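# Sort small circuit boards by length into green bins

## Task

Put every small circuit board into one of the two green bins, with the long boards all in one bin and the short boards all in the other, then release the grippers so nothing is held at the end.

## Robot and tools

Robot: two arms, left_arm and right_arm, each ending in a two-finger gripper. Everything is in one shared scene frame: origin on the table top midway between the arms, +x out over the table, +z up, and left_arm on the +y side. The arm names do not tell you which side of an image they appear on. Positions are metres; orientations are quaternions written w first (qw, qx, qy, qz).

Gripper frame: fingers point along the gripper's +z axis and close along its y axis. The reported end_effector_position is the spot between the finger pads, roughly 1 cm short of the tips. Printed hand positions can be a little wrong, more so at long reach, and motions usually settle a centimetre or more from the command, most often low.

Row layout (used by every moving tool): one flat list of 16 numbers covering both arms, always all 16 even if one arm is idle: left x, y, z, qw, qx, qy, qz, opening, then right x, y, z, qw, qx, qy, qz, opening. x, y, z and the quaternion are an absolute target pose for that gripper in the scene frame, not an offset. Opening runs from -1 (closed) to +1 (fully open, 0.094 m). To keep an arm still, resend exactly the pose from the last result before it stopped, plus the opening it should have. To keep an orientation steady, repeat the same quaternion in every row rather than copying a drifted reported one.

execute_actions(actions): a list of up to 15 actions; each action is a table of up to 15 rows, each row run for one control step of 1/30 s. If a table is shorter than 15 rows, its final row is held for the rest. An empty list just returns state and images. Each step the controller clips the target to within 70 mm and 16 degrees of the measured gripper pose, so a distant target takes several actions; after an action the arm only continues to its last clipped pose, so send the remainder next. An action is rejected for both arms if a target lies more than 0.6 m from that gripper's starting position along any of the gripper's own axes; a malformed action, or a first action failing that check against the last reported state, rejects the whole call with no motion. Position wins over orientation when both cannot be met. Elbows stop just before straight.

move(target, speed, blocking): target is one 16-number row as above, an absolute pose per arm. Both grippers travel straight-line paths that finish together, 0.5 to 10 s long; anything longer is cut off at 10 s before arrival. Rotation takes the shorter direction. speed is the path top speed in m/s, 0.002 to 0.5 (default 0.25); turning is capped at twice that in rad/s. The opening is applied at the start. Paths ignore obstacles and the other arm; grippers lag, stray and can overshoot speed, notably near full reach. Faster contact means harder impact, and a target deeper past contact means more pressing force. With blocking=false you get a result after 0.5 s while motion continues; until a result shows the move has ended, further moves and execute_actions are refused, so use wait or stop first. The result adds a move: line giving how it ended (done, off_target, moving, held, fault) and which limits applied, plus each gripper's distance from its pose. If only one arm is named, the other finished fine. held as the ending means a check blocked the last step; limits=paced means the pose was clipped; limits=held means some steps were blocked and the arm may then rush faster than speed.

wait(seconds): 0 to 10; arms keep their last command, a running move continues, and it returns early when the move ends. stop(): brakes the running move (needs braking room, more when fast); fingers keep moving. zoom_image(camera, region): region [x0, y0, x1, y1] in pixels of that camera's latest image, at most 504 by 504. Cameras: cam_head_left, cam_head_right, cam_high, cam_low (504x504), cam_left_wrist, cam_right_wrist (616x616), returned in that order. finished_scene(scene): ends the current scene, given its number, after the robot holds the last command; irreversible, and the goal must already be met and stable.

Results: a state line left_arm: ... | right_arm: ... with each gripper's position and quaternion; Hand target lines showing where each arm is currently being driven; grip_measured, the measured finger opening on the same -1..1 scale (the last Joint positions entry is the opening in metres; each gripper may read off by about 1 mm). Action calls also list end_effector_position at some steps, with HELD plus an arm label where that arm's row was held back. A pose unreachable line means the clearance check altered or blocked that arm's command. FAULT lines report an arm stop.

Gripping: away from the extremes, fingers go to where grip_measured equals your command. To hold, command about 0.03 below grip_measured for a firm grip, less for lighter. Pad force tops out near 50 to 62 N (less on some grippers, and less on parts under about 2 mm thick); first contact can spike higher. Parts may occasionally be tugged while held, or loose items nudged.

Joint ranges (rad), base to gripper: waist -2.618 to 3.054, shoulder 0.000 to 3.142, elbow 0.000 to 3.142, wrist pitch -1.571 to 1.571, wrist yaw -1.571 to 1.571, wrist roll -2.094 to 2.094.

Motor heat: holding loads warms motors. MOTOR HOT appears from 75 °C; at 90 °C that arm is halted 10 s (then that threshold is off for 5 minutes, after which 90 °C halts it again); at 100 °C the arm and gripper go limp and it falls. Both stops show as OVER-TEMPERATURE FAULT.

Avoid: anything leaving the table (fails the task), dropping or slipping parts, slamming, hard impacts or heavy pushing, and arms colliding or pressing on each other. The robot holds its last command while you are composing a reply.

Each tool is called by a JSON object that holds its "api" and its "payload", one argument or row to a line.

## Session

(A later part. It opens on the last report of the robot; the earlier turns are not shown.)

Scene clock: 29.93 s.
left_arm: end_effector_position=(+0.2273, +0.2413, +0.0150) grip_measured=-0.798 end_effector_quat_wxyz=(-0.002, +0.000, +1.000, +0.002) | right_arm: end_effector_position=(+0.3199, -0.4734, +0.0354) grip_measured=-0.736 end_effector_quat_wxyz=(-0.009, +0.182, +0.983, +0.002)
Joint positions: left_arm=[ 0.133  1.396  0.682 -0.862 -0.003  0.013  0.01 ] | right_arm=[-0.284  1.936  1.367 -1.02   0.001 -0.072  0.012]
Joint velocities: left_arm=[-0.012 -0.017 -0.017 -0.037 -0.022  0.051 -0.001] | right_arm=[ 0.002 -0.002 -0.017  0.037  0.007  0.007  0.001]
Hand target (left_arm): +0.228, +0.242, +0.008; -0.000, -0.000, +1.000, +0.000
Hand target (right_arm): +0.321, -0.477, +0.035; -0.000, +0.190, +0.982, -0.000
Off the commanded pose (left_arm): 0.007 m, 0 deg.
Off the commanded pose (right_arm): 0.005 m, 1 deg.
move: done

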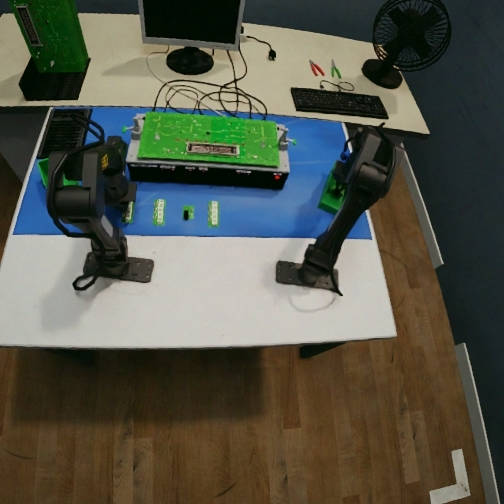

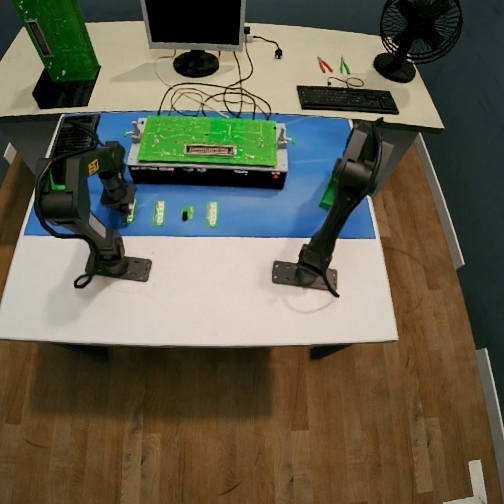

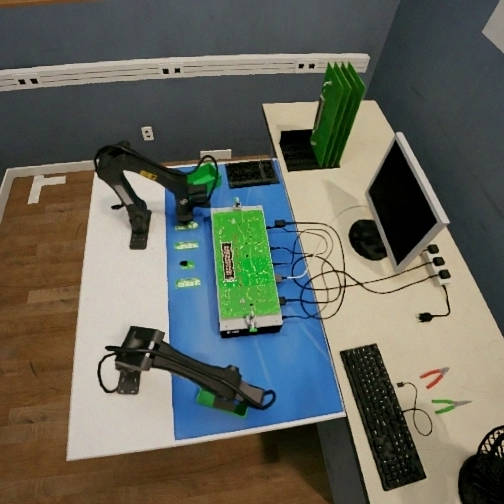

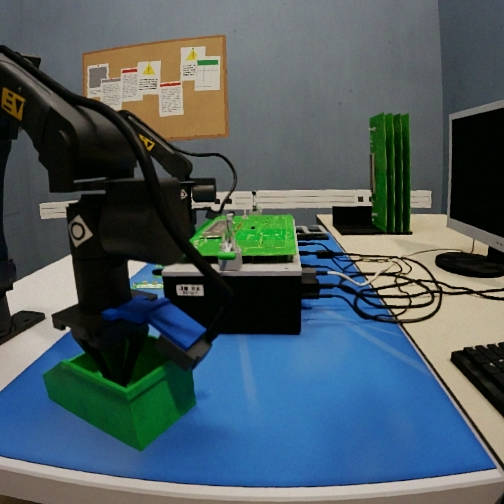

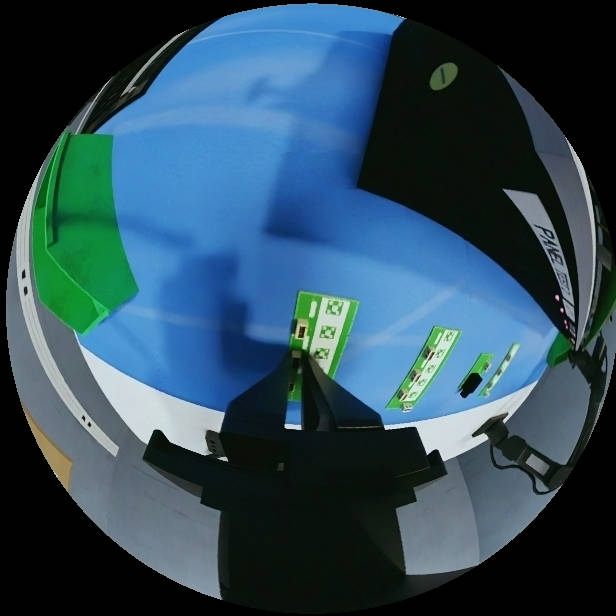

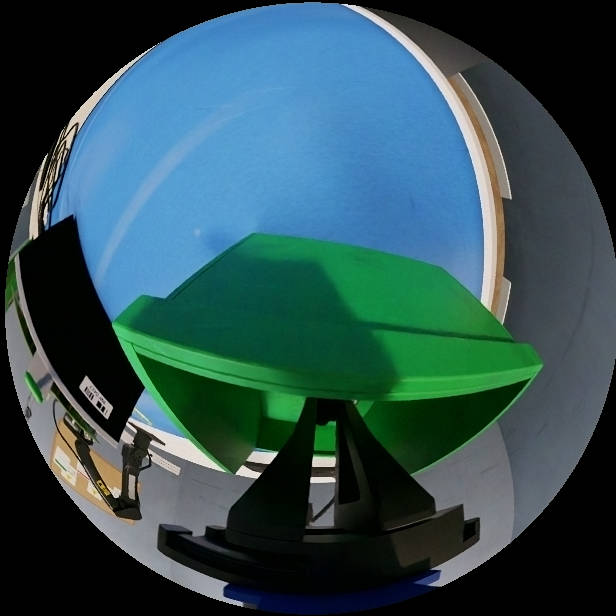

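{"api": "execute_actions", "payload": {
  "actions": [
    [[0.228,0.242,0.008,0,0,1,0,-0.9, 0.322,-0.478,0.035,0,0.19,0.982,0,-0.55]]
  ]
}}

Scene clock: 30.67 s.
left_arm: end_effector_position=(+0.2274, +0.2429, +0.0150) grip_measured=-0.894 end_effector_quat_wxyz=(-0.002, -0.001, +1.000, +0.005) | right_arm: end_effector_position=(+0.3202, -0.4735, +0.0354) grip_measured=-0.552 end_effector_quat_wxyz=(-0.009, +0.182, +0.983, +0.002)
Joint positions: left_arm=[ 0.135  1.396  0.682 -0.861 -0.01   0.013  0.005] | right_arm=[-0.284  1.936  1.367 -1.019  0.001 -0.072  0.021]
Joint velocities: left_arm=[-0.012 -0.002 -0.002 -0.022 -0.037 -0.051 -0.   ] | right_arm=[ 0.002 -0.002 -0.017 -0.007  0.066 -0.007 -0.   ]
Hand target (left_arm): +0.228, +0.242, +0.008; -0.000, -0.000, +1.000, +0.000
Hand target (right_arm): +0.322, -0.478, +0.035; -0.000, +0.190, +0.982, -0.000
Off the commanded pose (left_arm): 0.007 m, 1 deg.
Off the commanded pose (right_arm): 0.005 m, 1 deg.
Step readings (end_effector_position):
0: left_arm (+0.2273, +0.2413, +0.0150) | right_arm (+0.3202, -0.4735, +0.0354)
1: left_arm (+0.2274, +0.2421, +0.0150) | right_arm (+0.3202, -0.4735, +0.0354)
2: left_arm (+0.2274, +0.2429, +0.0150) | right_arm (+0.3202, -0.4735, +0.0354)
4: left_arm (+0.2274, +0.2429, +0.0150) | right_arm (+0.3202, -0.4735, +0.0354)
8: left_arm (+0.2274, +0.2429, +0.0150) | right_arm (+0.3202, -0.4735, +0.0354)
15: end_effector_position above

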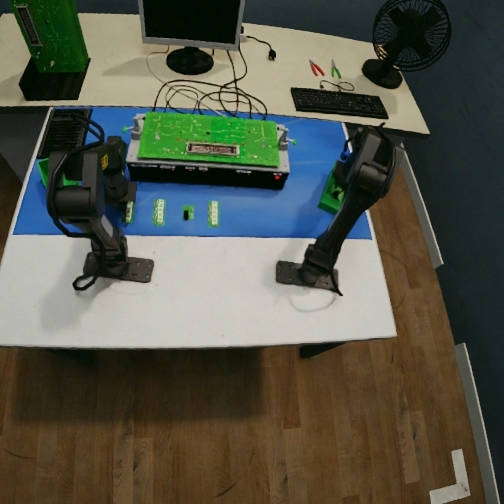

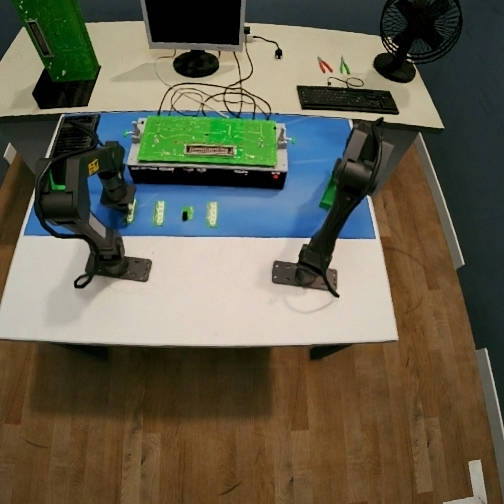

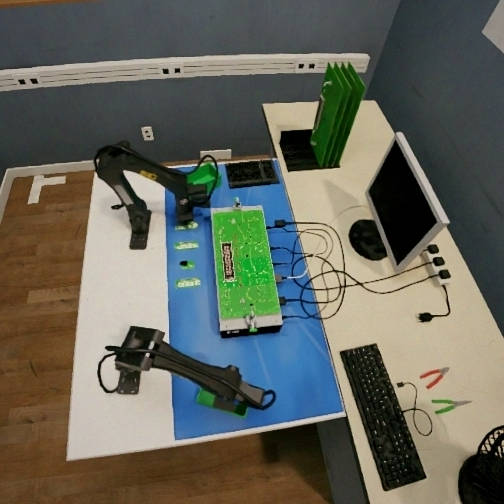

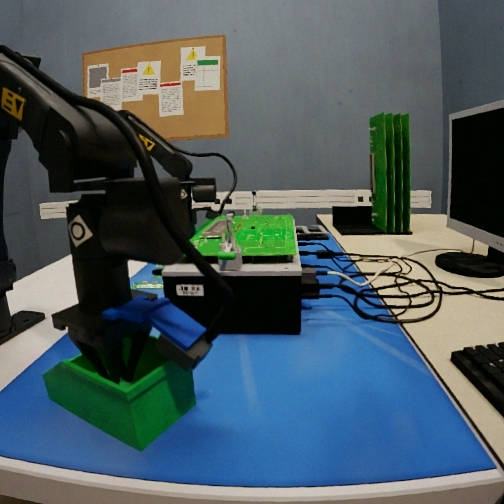

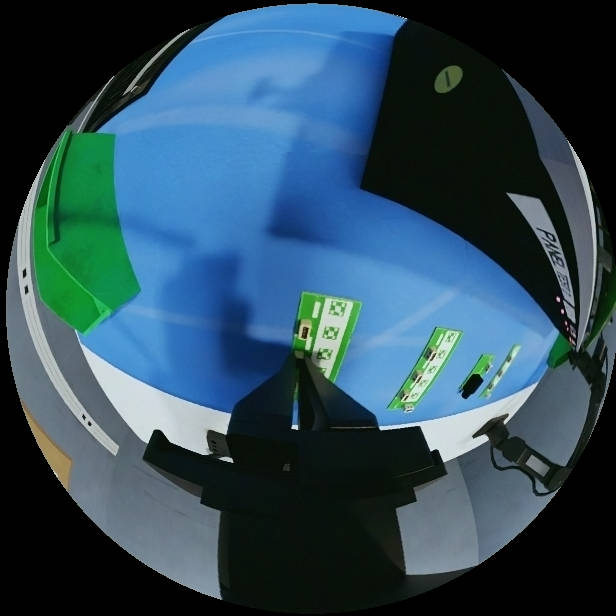

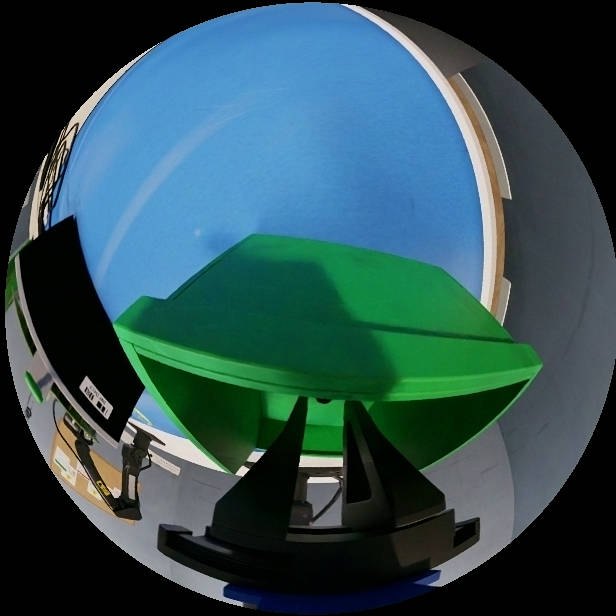

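{"api": "execute_actions", "payload": {
  "actions": [
    [[0.228,0.242,0.008,0,0,1,0,-0.95, 0.322,-0.478,0.06,0,0.19,0.982,0,-0.55],[0.228,0.242,0.008,0,0,1,0,-0.95, 0.322,-0.478,0.065,0,0.19,0.982,0,-0.55],[0.228,0.242,0.008,0,0,1,0,-0.95, 0.322,-0.478,0.07,0,0.19,0.982,0,-0.55],[0.228,0.242,0.008,0,0,1,0,-0.95, 0.322,-0.478,0.075,0,0.19,0.982,0,-0.55],[0.228,0.242,0.008,0,0,1,0,-0.95, 0.322,-0.478,0.08,0,0.19,0.982,0,-0.55],[0.228,0.242,0.008,0,0,1,0,-0.95, 0.322,-0.478,0.085,0,0.19,0.982,0,-0.55],[0.228,0.242,0.008,0,0,1,0,-0.95, 0.322,-0.478,0.09,0,0.19,0.982,0,-0.55]]
  ]
}}

{"api": "move", "payload": {
  "target": [0.228,0.25,0.10,0,0,1,0,-0.95, 0.31,-0.47,0.16,0,0.19,0.982,0,-0.55],
  "speed": 0.15
}}

Scene clock: 31.63 s.
left_arm: end_effector_position=(+0.2274, +0.2429, +0.0150) grip_measured=-0.934 end_effector_quat_wxyz=(-0.002, -0.001, +1.000, +0.005) | right_arm: end_effector_position=(+0.3217, -0.4742, +0.0757) grip_measured=-0.552 end_effector_quat_wxyz=(-0.010, +0.182, +0.983, +0.002)
Joint positions: left_arm=[ 0.135  1.396  0.682 -0.861 -0.01   0.013  0.003] | right_arm=[-0.284  1.906  1.491 -1.176  0.001 -0.072  0.021]
Joint velocities: left_arm=[-0.017  0.002 -0.002  0.022  0.007 -0.037 -0.001] | right_arm=[-0.012  0.007  0.002 -0.095 -0.066 -0.007 -0.   ]
Hand target (left_arm): +0.228, +0.242, +0.008; -0.000, -0.000, +1.000, +0.000
Hand target (right_arm): +0.323, -0.478, +0.090; +0.000, +0.190, +0.982, -0.000
Off the commanded pose (left_arm): 0.007 m, 1 deg.
Off the commanded pose (right_arm): 0.015 m, 1 deg.
Step readings (end_effector_position):
0: left_arm (+0.2274, +0.2429, +0.0150) | right_arm (+0.3202, -0.4735, +0.0354)
1: left_arm (+0.2274, +0.2429, +0.0150) | right_arm (+0.3196, -0.4733, +0.0360)
2: left_arm (+0.2274, +0.2429, +0.0150) | right_arm (+0.3183, -0.4727, +0.0375)
4: left_arm (+0.2274, +0.2429, +0.0150) | right_arm (+0.3174, -0.4722, +0.0426)
8: left_arm (+0.2274, +0.2429, +0.0150) | right_arm (+0.3208, -0.4738, +0.0608)
15: end_effector_position above

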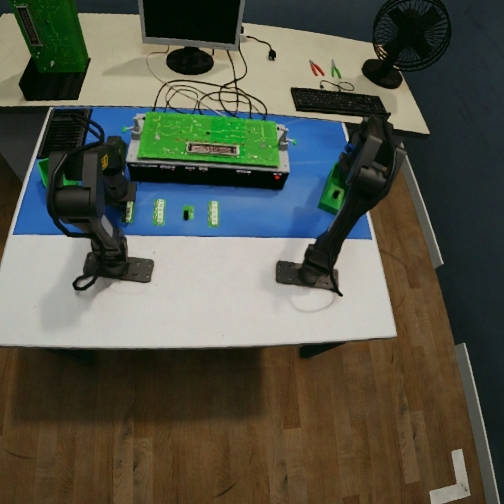

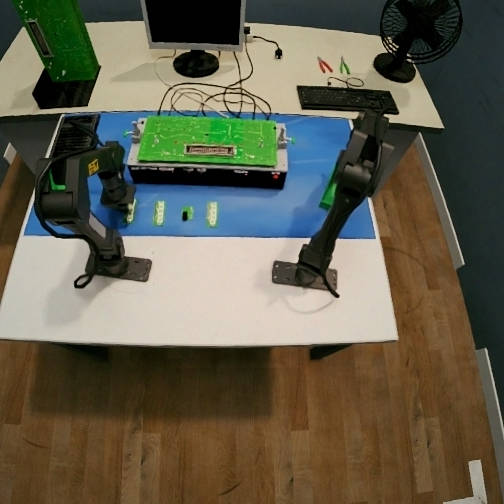

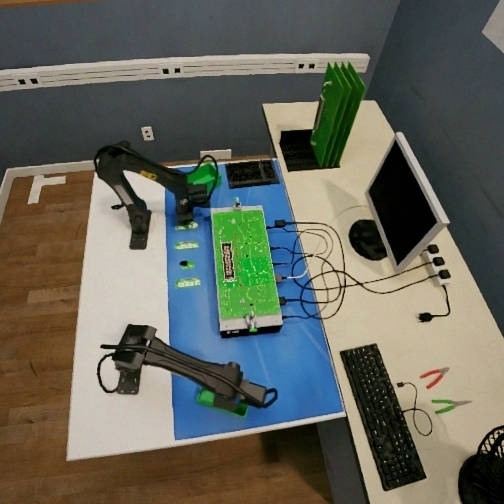

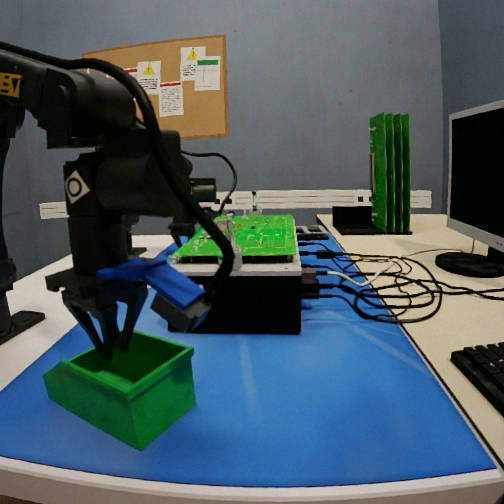

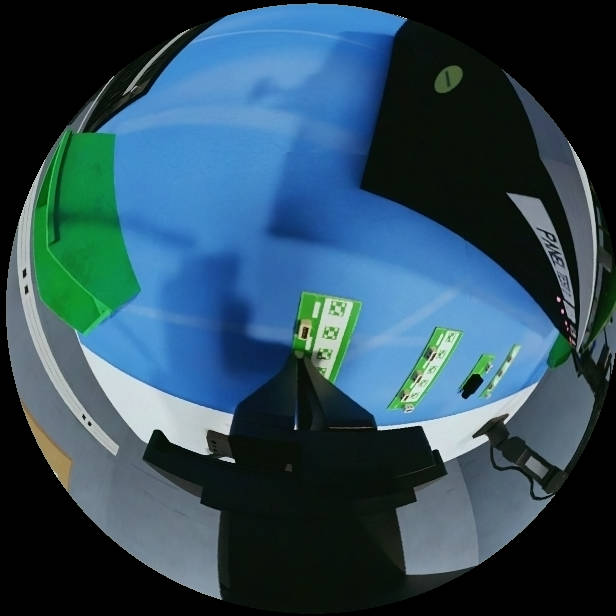

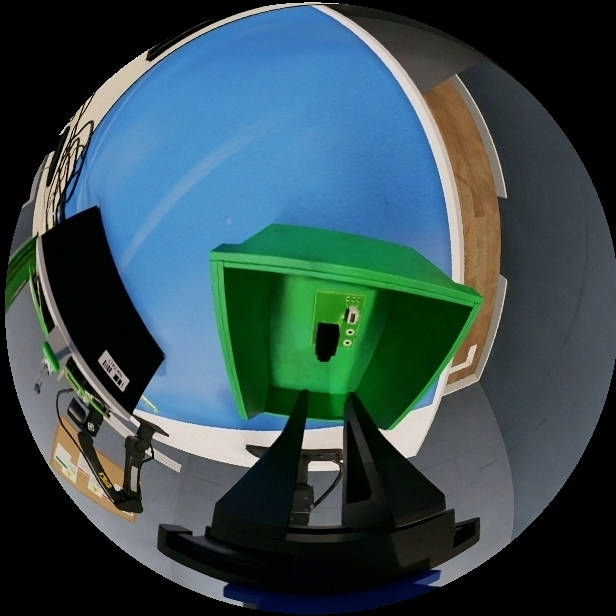

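Scene clock: 32.87 s.
left_arm: end_effector_position=(+0.2242, +0.2499, +0.0910) grip_measured=-0.935 end_effector_quat_wxyz=(-0.012, -0.000, +1.000, +0.004) | right_arm: end_effector_position=(+0.3076, -0.4677, +0.1464) grip_measured=-0.552 end_effector_quat_wxyz=(-0.019, +0.184, +0.983, +0.004)
Joint positions: left_arm=[ 0.171  1.304  0.929 -1.219 -0.01   0.05   0.003] | right_arm=[-0.284  1.851  1.699 -1.458  0.001 -0.068  0.021]
Joint velocities: left_arm=[-0.002 -0.007 -0.012 -0.11   0.022  0.022  0.001] | right_arm=[ 0.012 -0.012  0.007 -0.022  0.051 -0.051 -0.   ]
Hand target (left_arm): +0.227, +0.250, +0.100; +0.000, -0.000, +1.000, +0.000
Hand target (right_arm): +0.311, -0.471, +0.160; +0.000, +0.190, +0.982, -0.000
Off the commanded pose (left_arm): 0.010 m, 1 deg.
Off the commanded pose (right_arm): 0.014 m, 2 deg.
move: off_target (right_arm)

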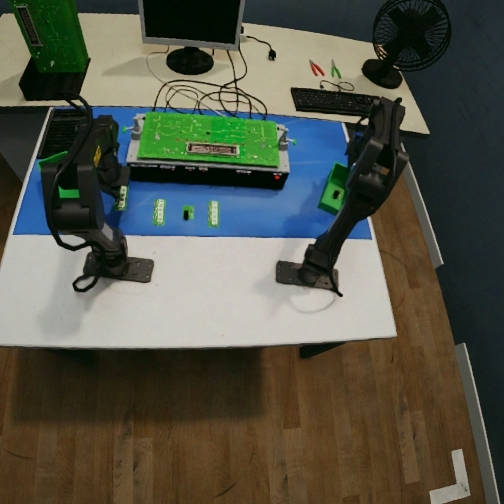

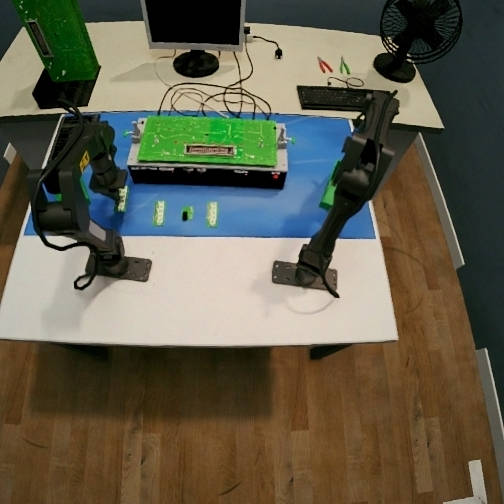

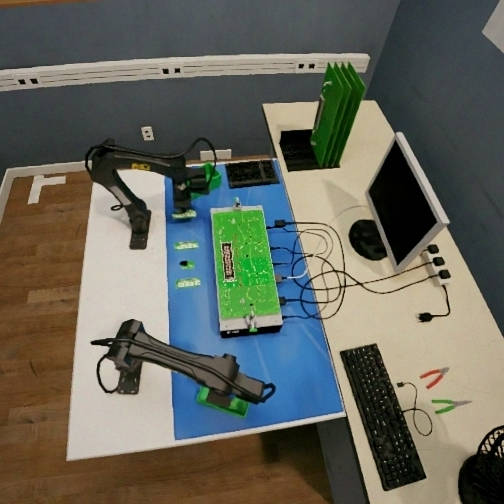

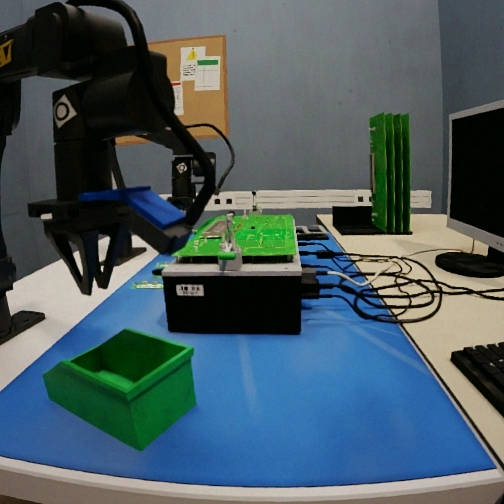

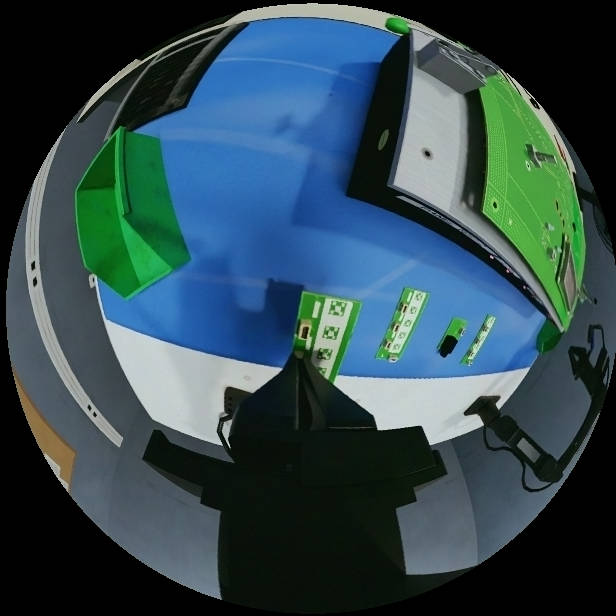

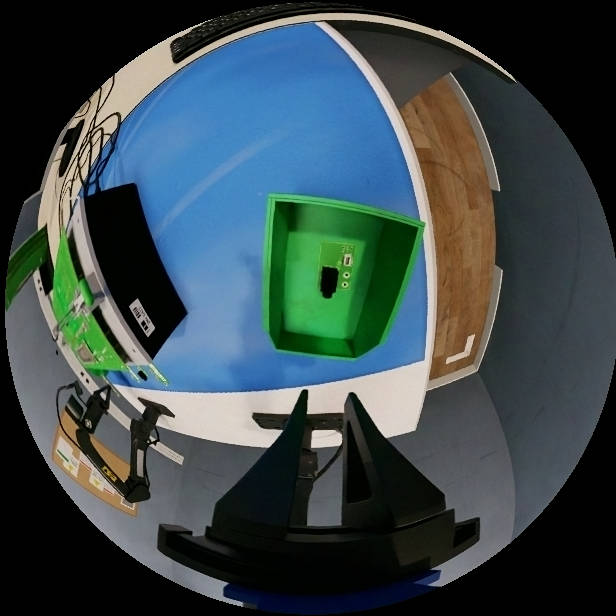

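{"api": "move", "payload": {
  "target": [0.27,0.41,0.15,0,-0.17,0.985,0,-0.965, 0.205,-0.2,0.12,0,0,1,0,-0.35],
  "speed": 0.3
}}

Scene clock: 35.70 s.
left_arm: end_effector_position=(+0.2664, +0.4081, +0.1464) grip_measured=-0.946 end_effector_quat_wxyz=(-0.004, -0.173, +0.985, +0.004) | right_arm: end_effector_position=(+0.1984, -0.2017, +0.1223) grip_measured=-0.352 end_effector_quat_wxyz=(-0.012, -0.001, +1.000, -0.007)
Joint positions: left_arm=[ 0.736  1.65   1.461 -1.387 -0.011  0.268  0.003] | right_arm=[ 0.721  1.441  1.163 -1.319 -0.001  0.564  0.03 ]
Joint velocities: left_arm=[ 0.017 -0.012 -0.002  0.081 -0.066  0.007 -0.001] | right_arm=[-0.007  0.002  0.007  0.007  0.007  0.007  0.001]
Hand target (left_arm): +0.268, +0.410, +0.151; -0.002, -0.170, +0.985, +0.003
Hand target (right_arm): +0.201, -0.200, +0.122; +0.000, -0.000, +1.000, -0.007
Off the commanded pose (left_arm): 0.005 m, 1 deg.
Off the commanded pose (right_arm): 0.007 m, 2 deg.
move: done

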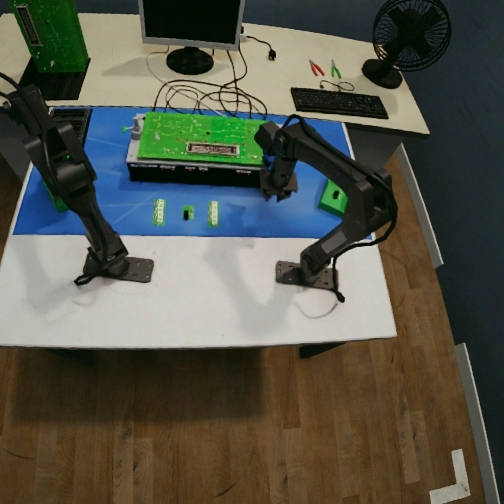

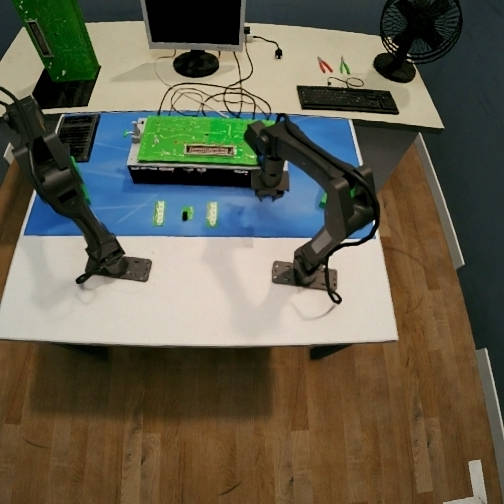

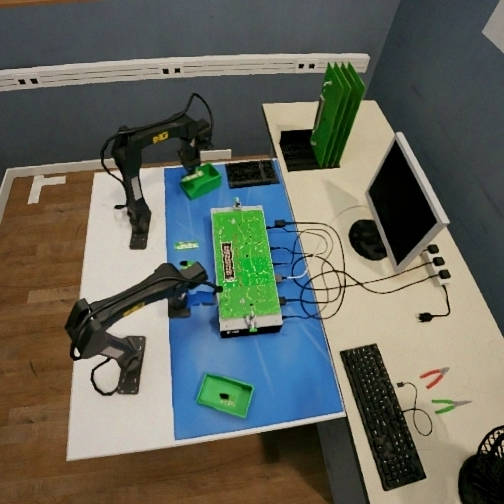

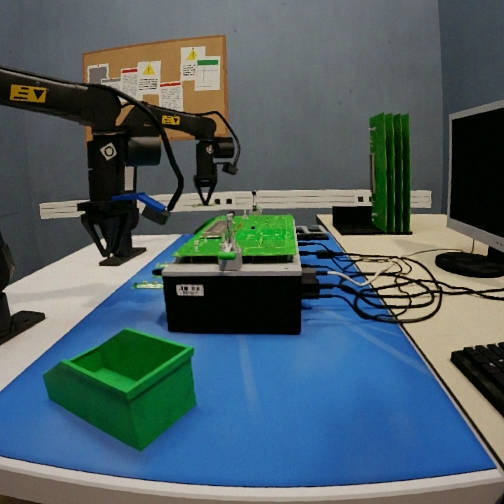

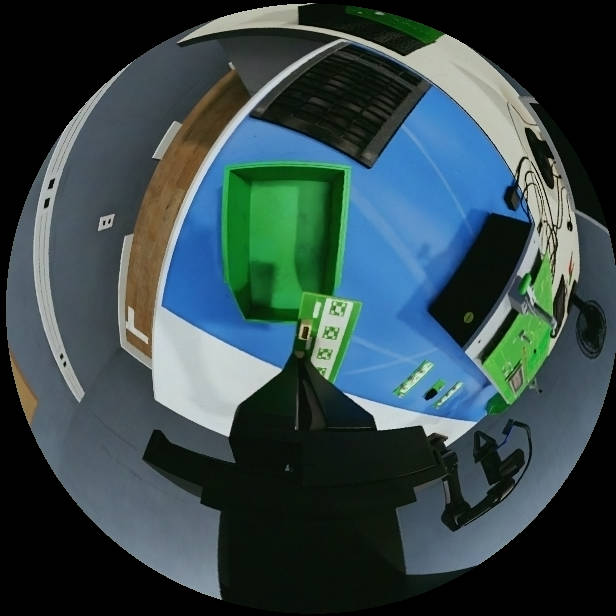

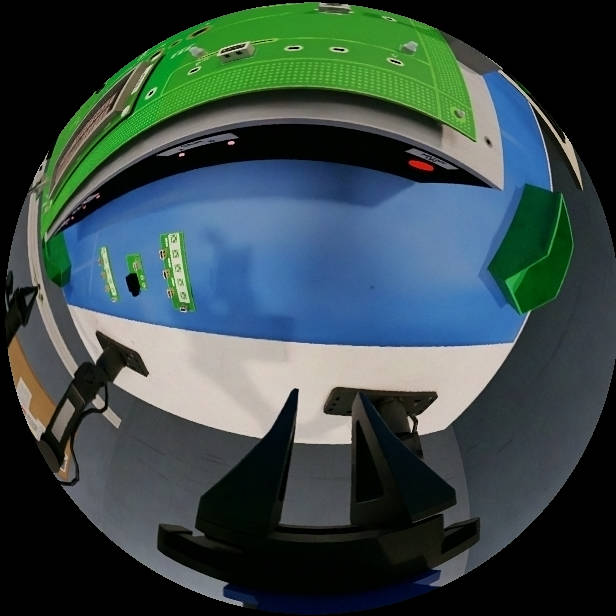

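{"api": "zoom_image", "payload": {
  "camera": "cam_left_wrist",
  "region": [190, 140, 410, 400]
}}

Region (190, 140, 410, 400) of cam_left_wrist's 616x616 image, scaled by 1.938, with more detail than that image has; it fills the left 426 columns of this view, and the rest is white.

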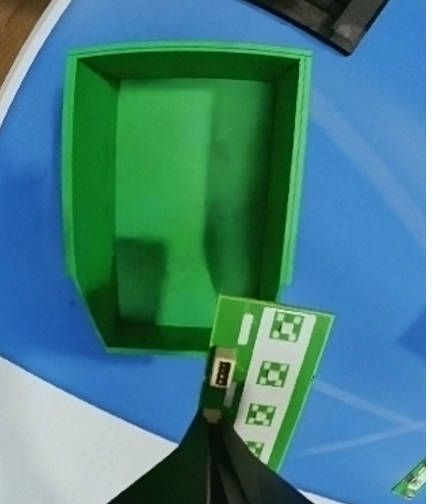

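{"api": "move", "payload": {
  "target": [0.288,0.442,0.115,0,-0.247,0.969,0,-0.965, 0.212,0.05,0.045,0,0,1,0,-0.35],
  "speed": 0.25
}}

Scene clock: 38.90 s.
left_arm: end_effector_position=(+0.2797, +0.4352, +0.1112) grip_measured=-0.946 end_effector_quat_wxyz=(-0.018, -0.239, +0.971, -0.002) | right_arm: end_effector_position=(+0.2023, +0.0428, +0.0279) grip_measured=-0.352 end_effector_quat_wxyz=(-0.012, -0.004, +1.000, -0.012)
Joint positions: left_arm=[ 0.782  1.783  1.474 -1.297 -0.011  0.178  0.003] | right_arm=[ 1.227  2.225  1.778 -1.156 -0.008  1.065  0.03 ]
Joint velocities: left_arm=[-0.002  0.007  0.022  0.066 -0.051  0.007  0.001] | right_arm=[ 0.002  0.012  0.012 -0.037  0.037 -0.066 -0.   ]
Hand target (left_arm): +0.288, +0.442, +0.116; -0.000, -0.247, +0.969, +0.000
Hand target (right_arm): +0.208, +0.049, +0.042; +0.003, +0.000, +1.000, -0.002
Off the commanded pose (left_arm): 0.011 m, 2 deg.
Off the commanded pose (right_arm): 0.021 m, 2 deg.
move: off_target (left_arm, right_arm)

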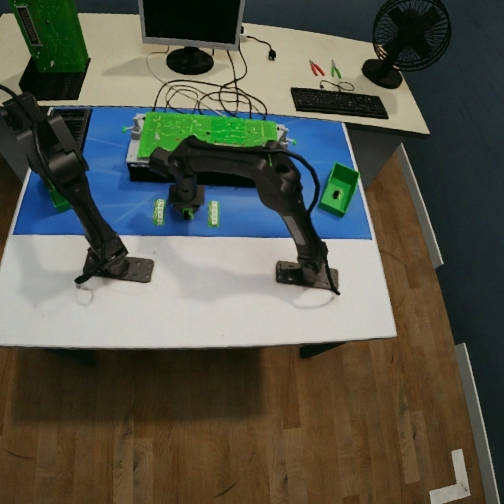

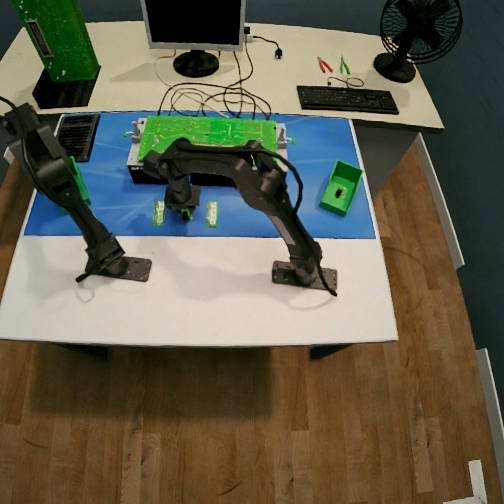

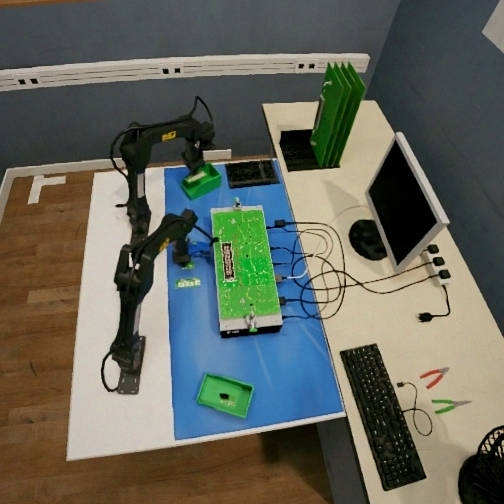

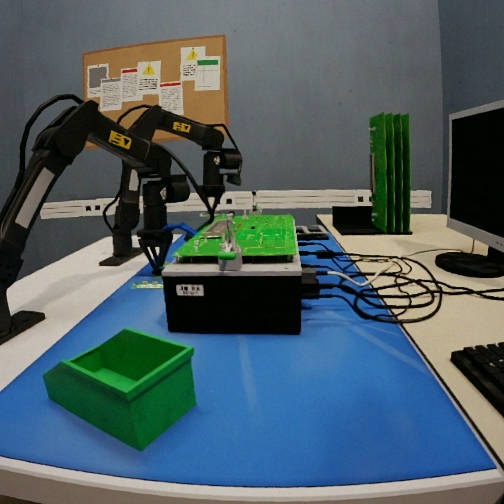

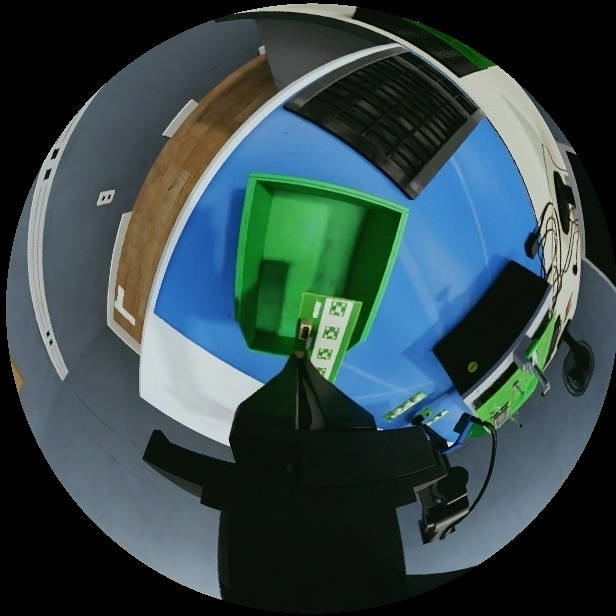

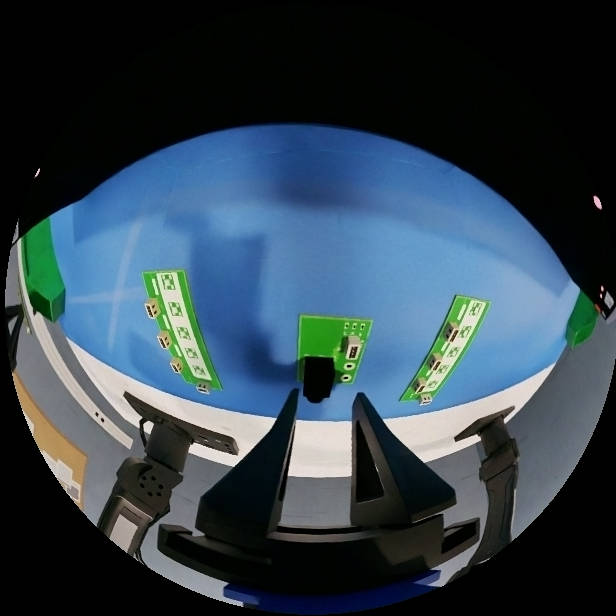

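{"api": "move", "payload": {
  "target": [0.285,0.44,0.07,0,-0.247,0.969,0,-0.965, 0.22,0.056,0.04,0,0,1,0,-0.35],
  "speed": 0.08
}}

Scene clock: 40.50 s.
left_arm: end_effector_position=(+0.2860, +0.4401, +0.0755) grip_measured=-0.946 end_effector_quat_wxyz=(-0.001, -0.240, +0.971, +0.006) | right_arm: end_effector_position=(+0.2081, +0.0532, +0.0295) grip_measured=-0.352 end_effector_quat_wxyz=(-0.012, -0.003, +1.000, -0.009)
Joint positions: left_arm=[ 0.782  1.796  1.348 -1.119 -0.011  0.177  0.003] | right_arm=[ 1.225  2.268  1.856 -1.186 -0.013  1.064  0.03 ]
Joint velocities: left_arm=[-0.012  0.002 -0.002  0.022 -0.007 -0.007  0.   ] | right_arm=[ 0.022 -0.002 -0.012  0.007  0.051  0.007 -0.   ]
Hand target (left_arm): +0.285, +0.440, +0.070; -0.000, -0.247, +0.969, -0.000
Hand target (right_arm): +0.220, +0.056, +0.040; +0.000, +0.000, +1.000, +0.000
Off the commanded pose (left_arm): 0.006 m, 1 deg.
Off the commanded pose (right_arm): 0.016 m, 2 deg.
move: off_target (right_arm)

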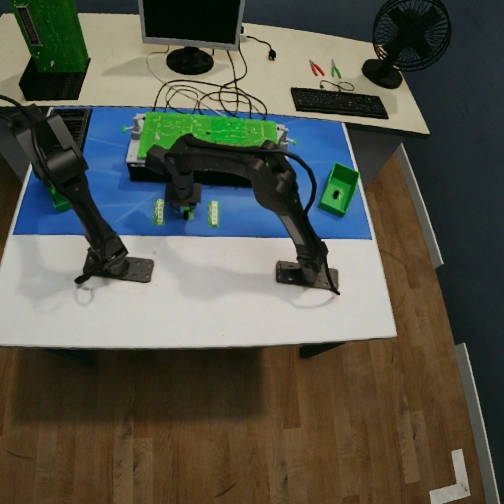

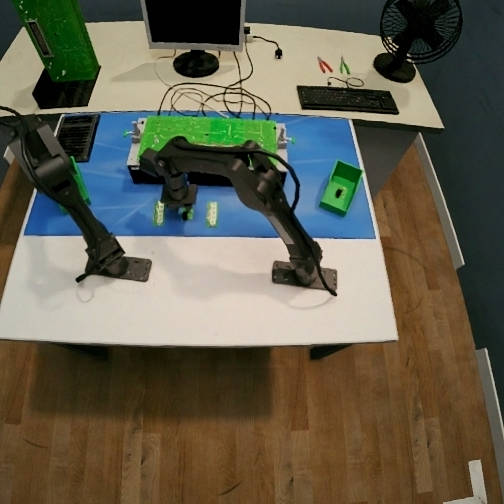

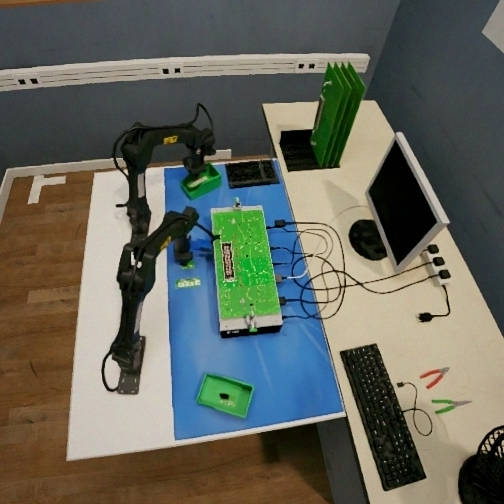

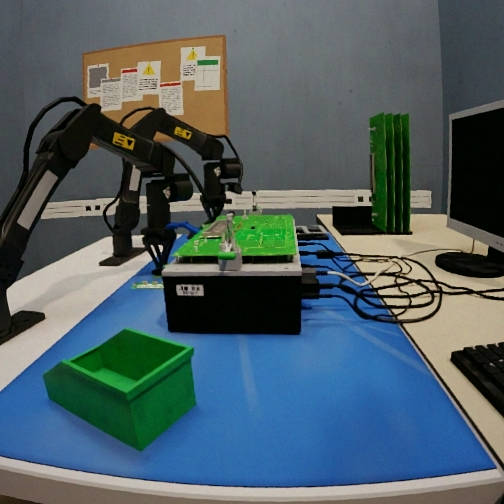

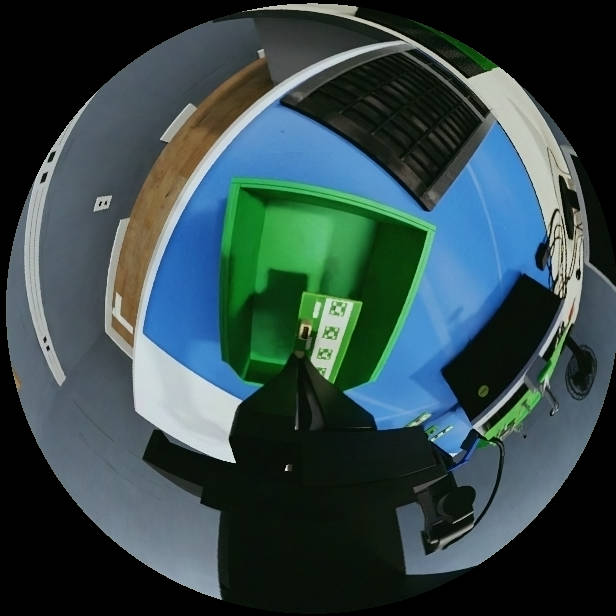

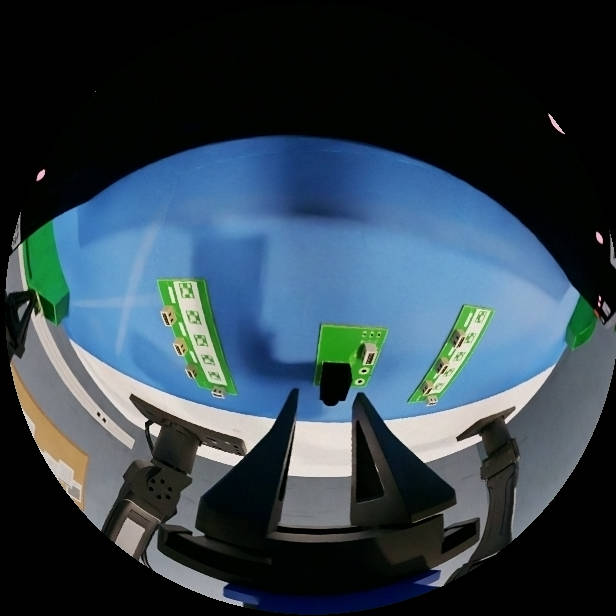

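{"api": "move", "payload": {
  "target": [0.303,0.455,0.066,0,-0.247,0.969,0,-0.965, 0.222,0.047,0.027,0,0,1,0,-0.35],
  "speed": 0.05
}}

Scene clock: 42.17 s.
left_arm: end_effector_position=(+0.2965, +0.4483, +0.0625) grip_measured=-0.946 end_effector_quat_wxyz=(-0.013, -0.239, +0.971, +0.000) | right_arm: end_effector_position=(+0.2076, +0.0480, +0.0226) grip_measured=-0.352 end_effector_quat_wxyz=(-0.018, -0.007, +1.000, -0.014)
Joint positions: left_arm=[ 0.782  1.881  1.404 -1.118 -0.011  0.177  0.003] | right_arm=[ 1.218  2.268  1.828 -1.172 -0.018  1.049  0.03 ]
Joint velocities: left_arm=[-0.002 -0.007 -0.002 -0.081 -0.007 -0.022 -0.001] | right_arm=[-0.007  0.002  0.007 -0.007 -0.022 -0.007  0.001]
Hand target (left_arm): +0.303, +0.455, +0.066; +0.000, -0.247, +0.969, +0.000
Hand target (right_arm): +0.222, +0.047, +0.027; -0.000, +0.000, +1.000, -0.001
Off the commanded pose (left_arm): 0.010 m, 2 deg.
Off the commanded pose (right_arm): 0.015 m, 3 deg.
move: off_target (right_arm)

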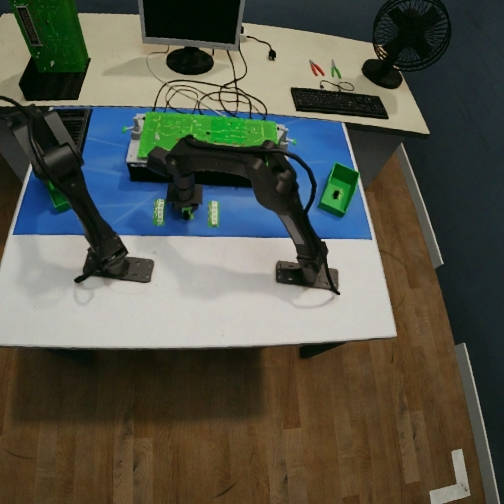

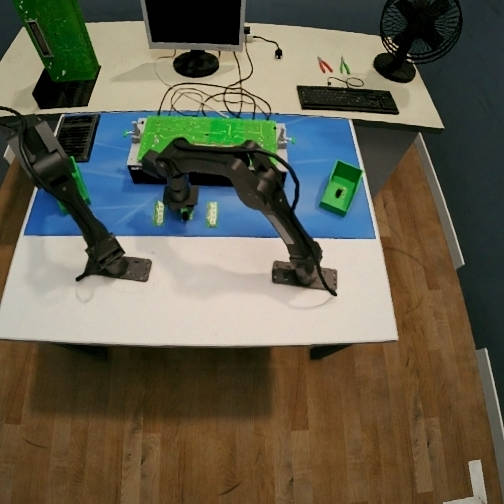

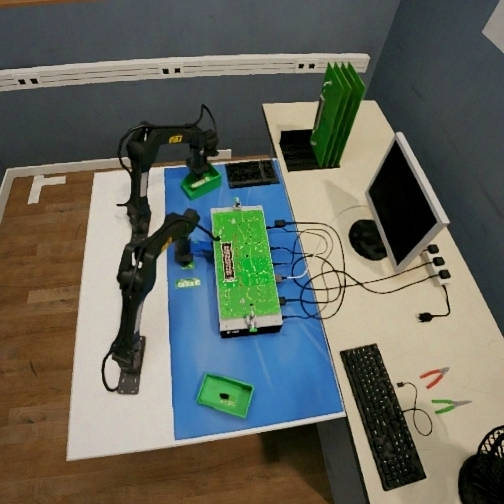

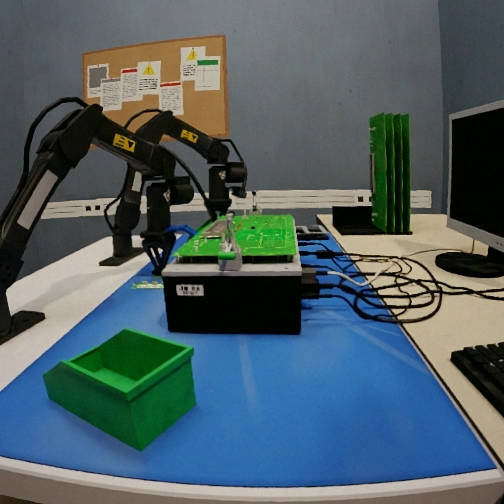

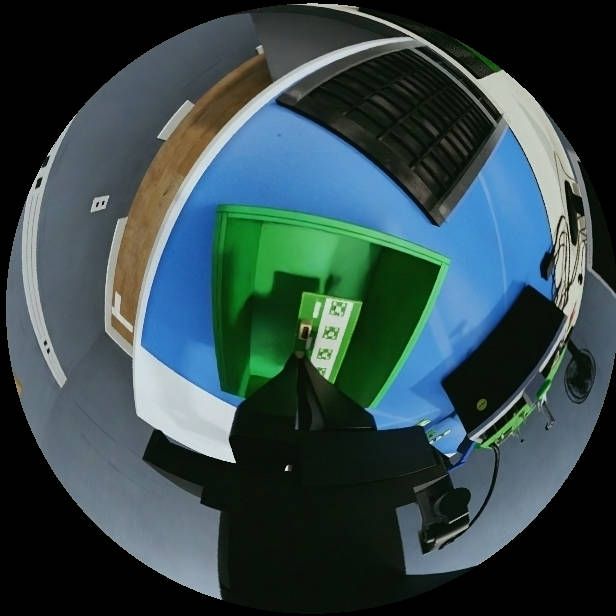

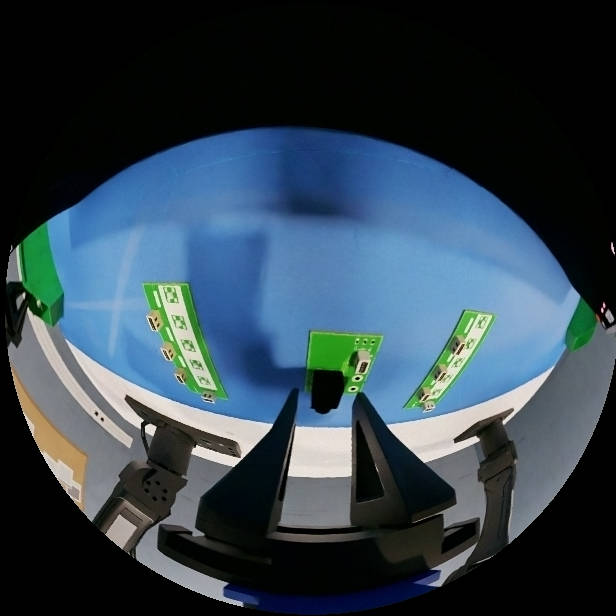

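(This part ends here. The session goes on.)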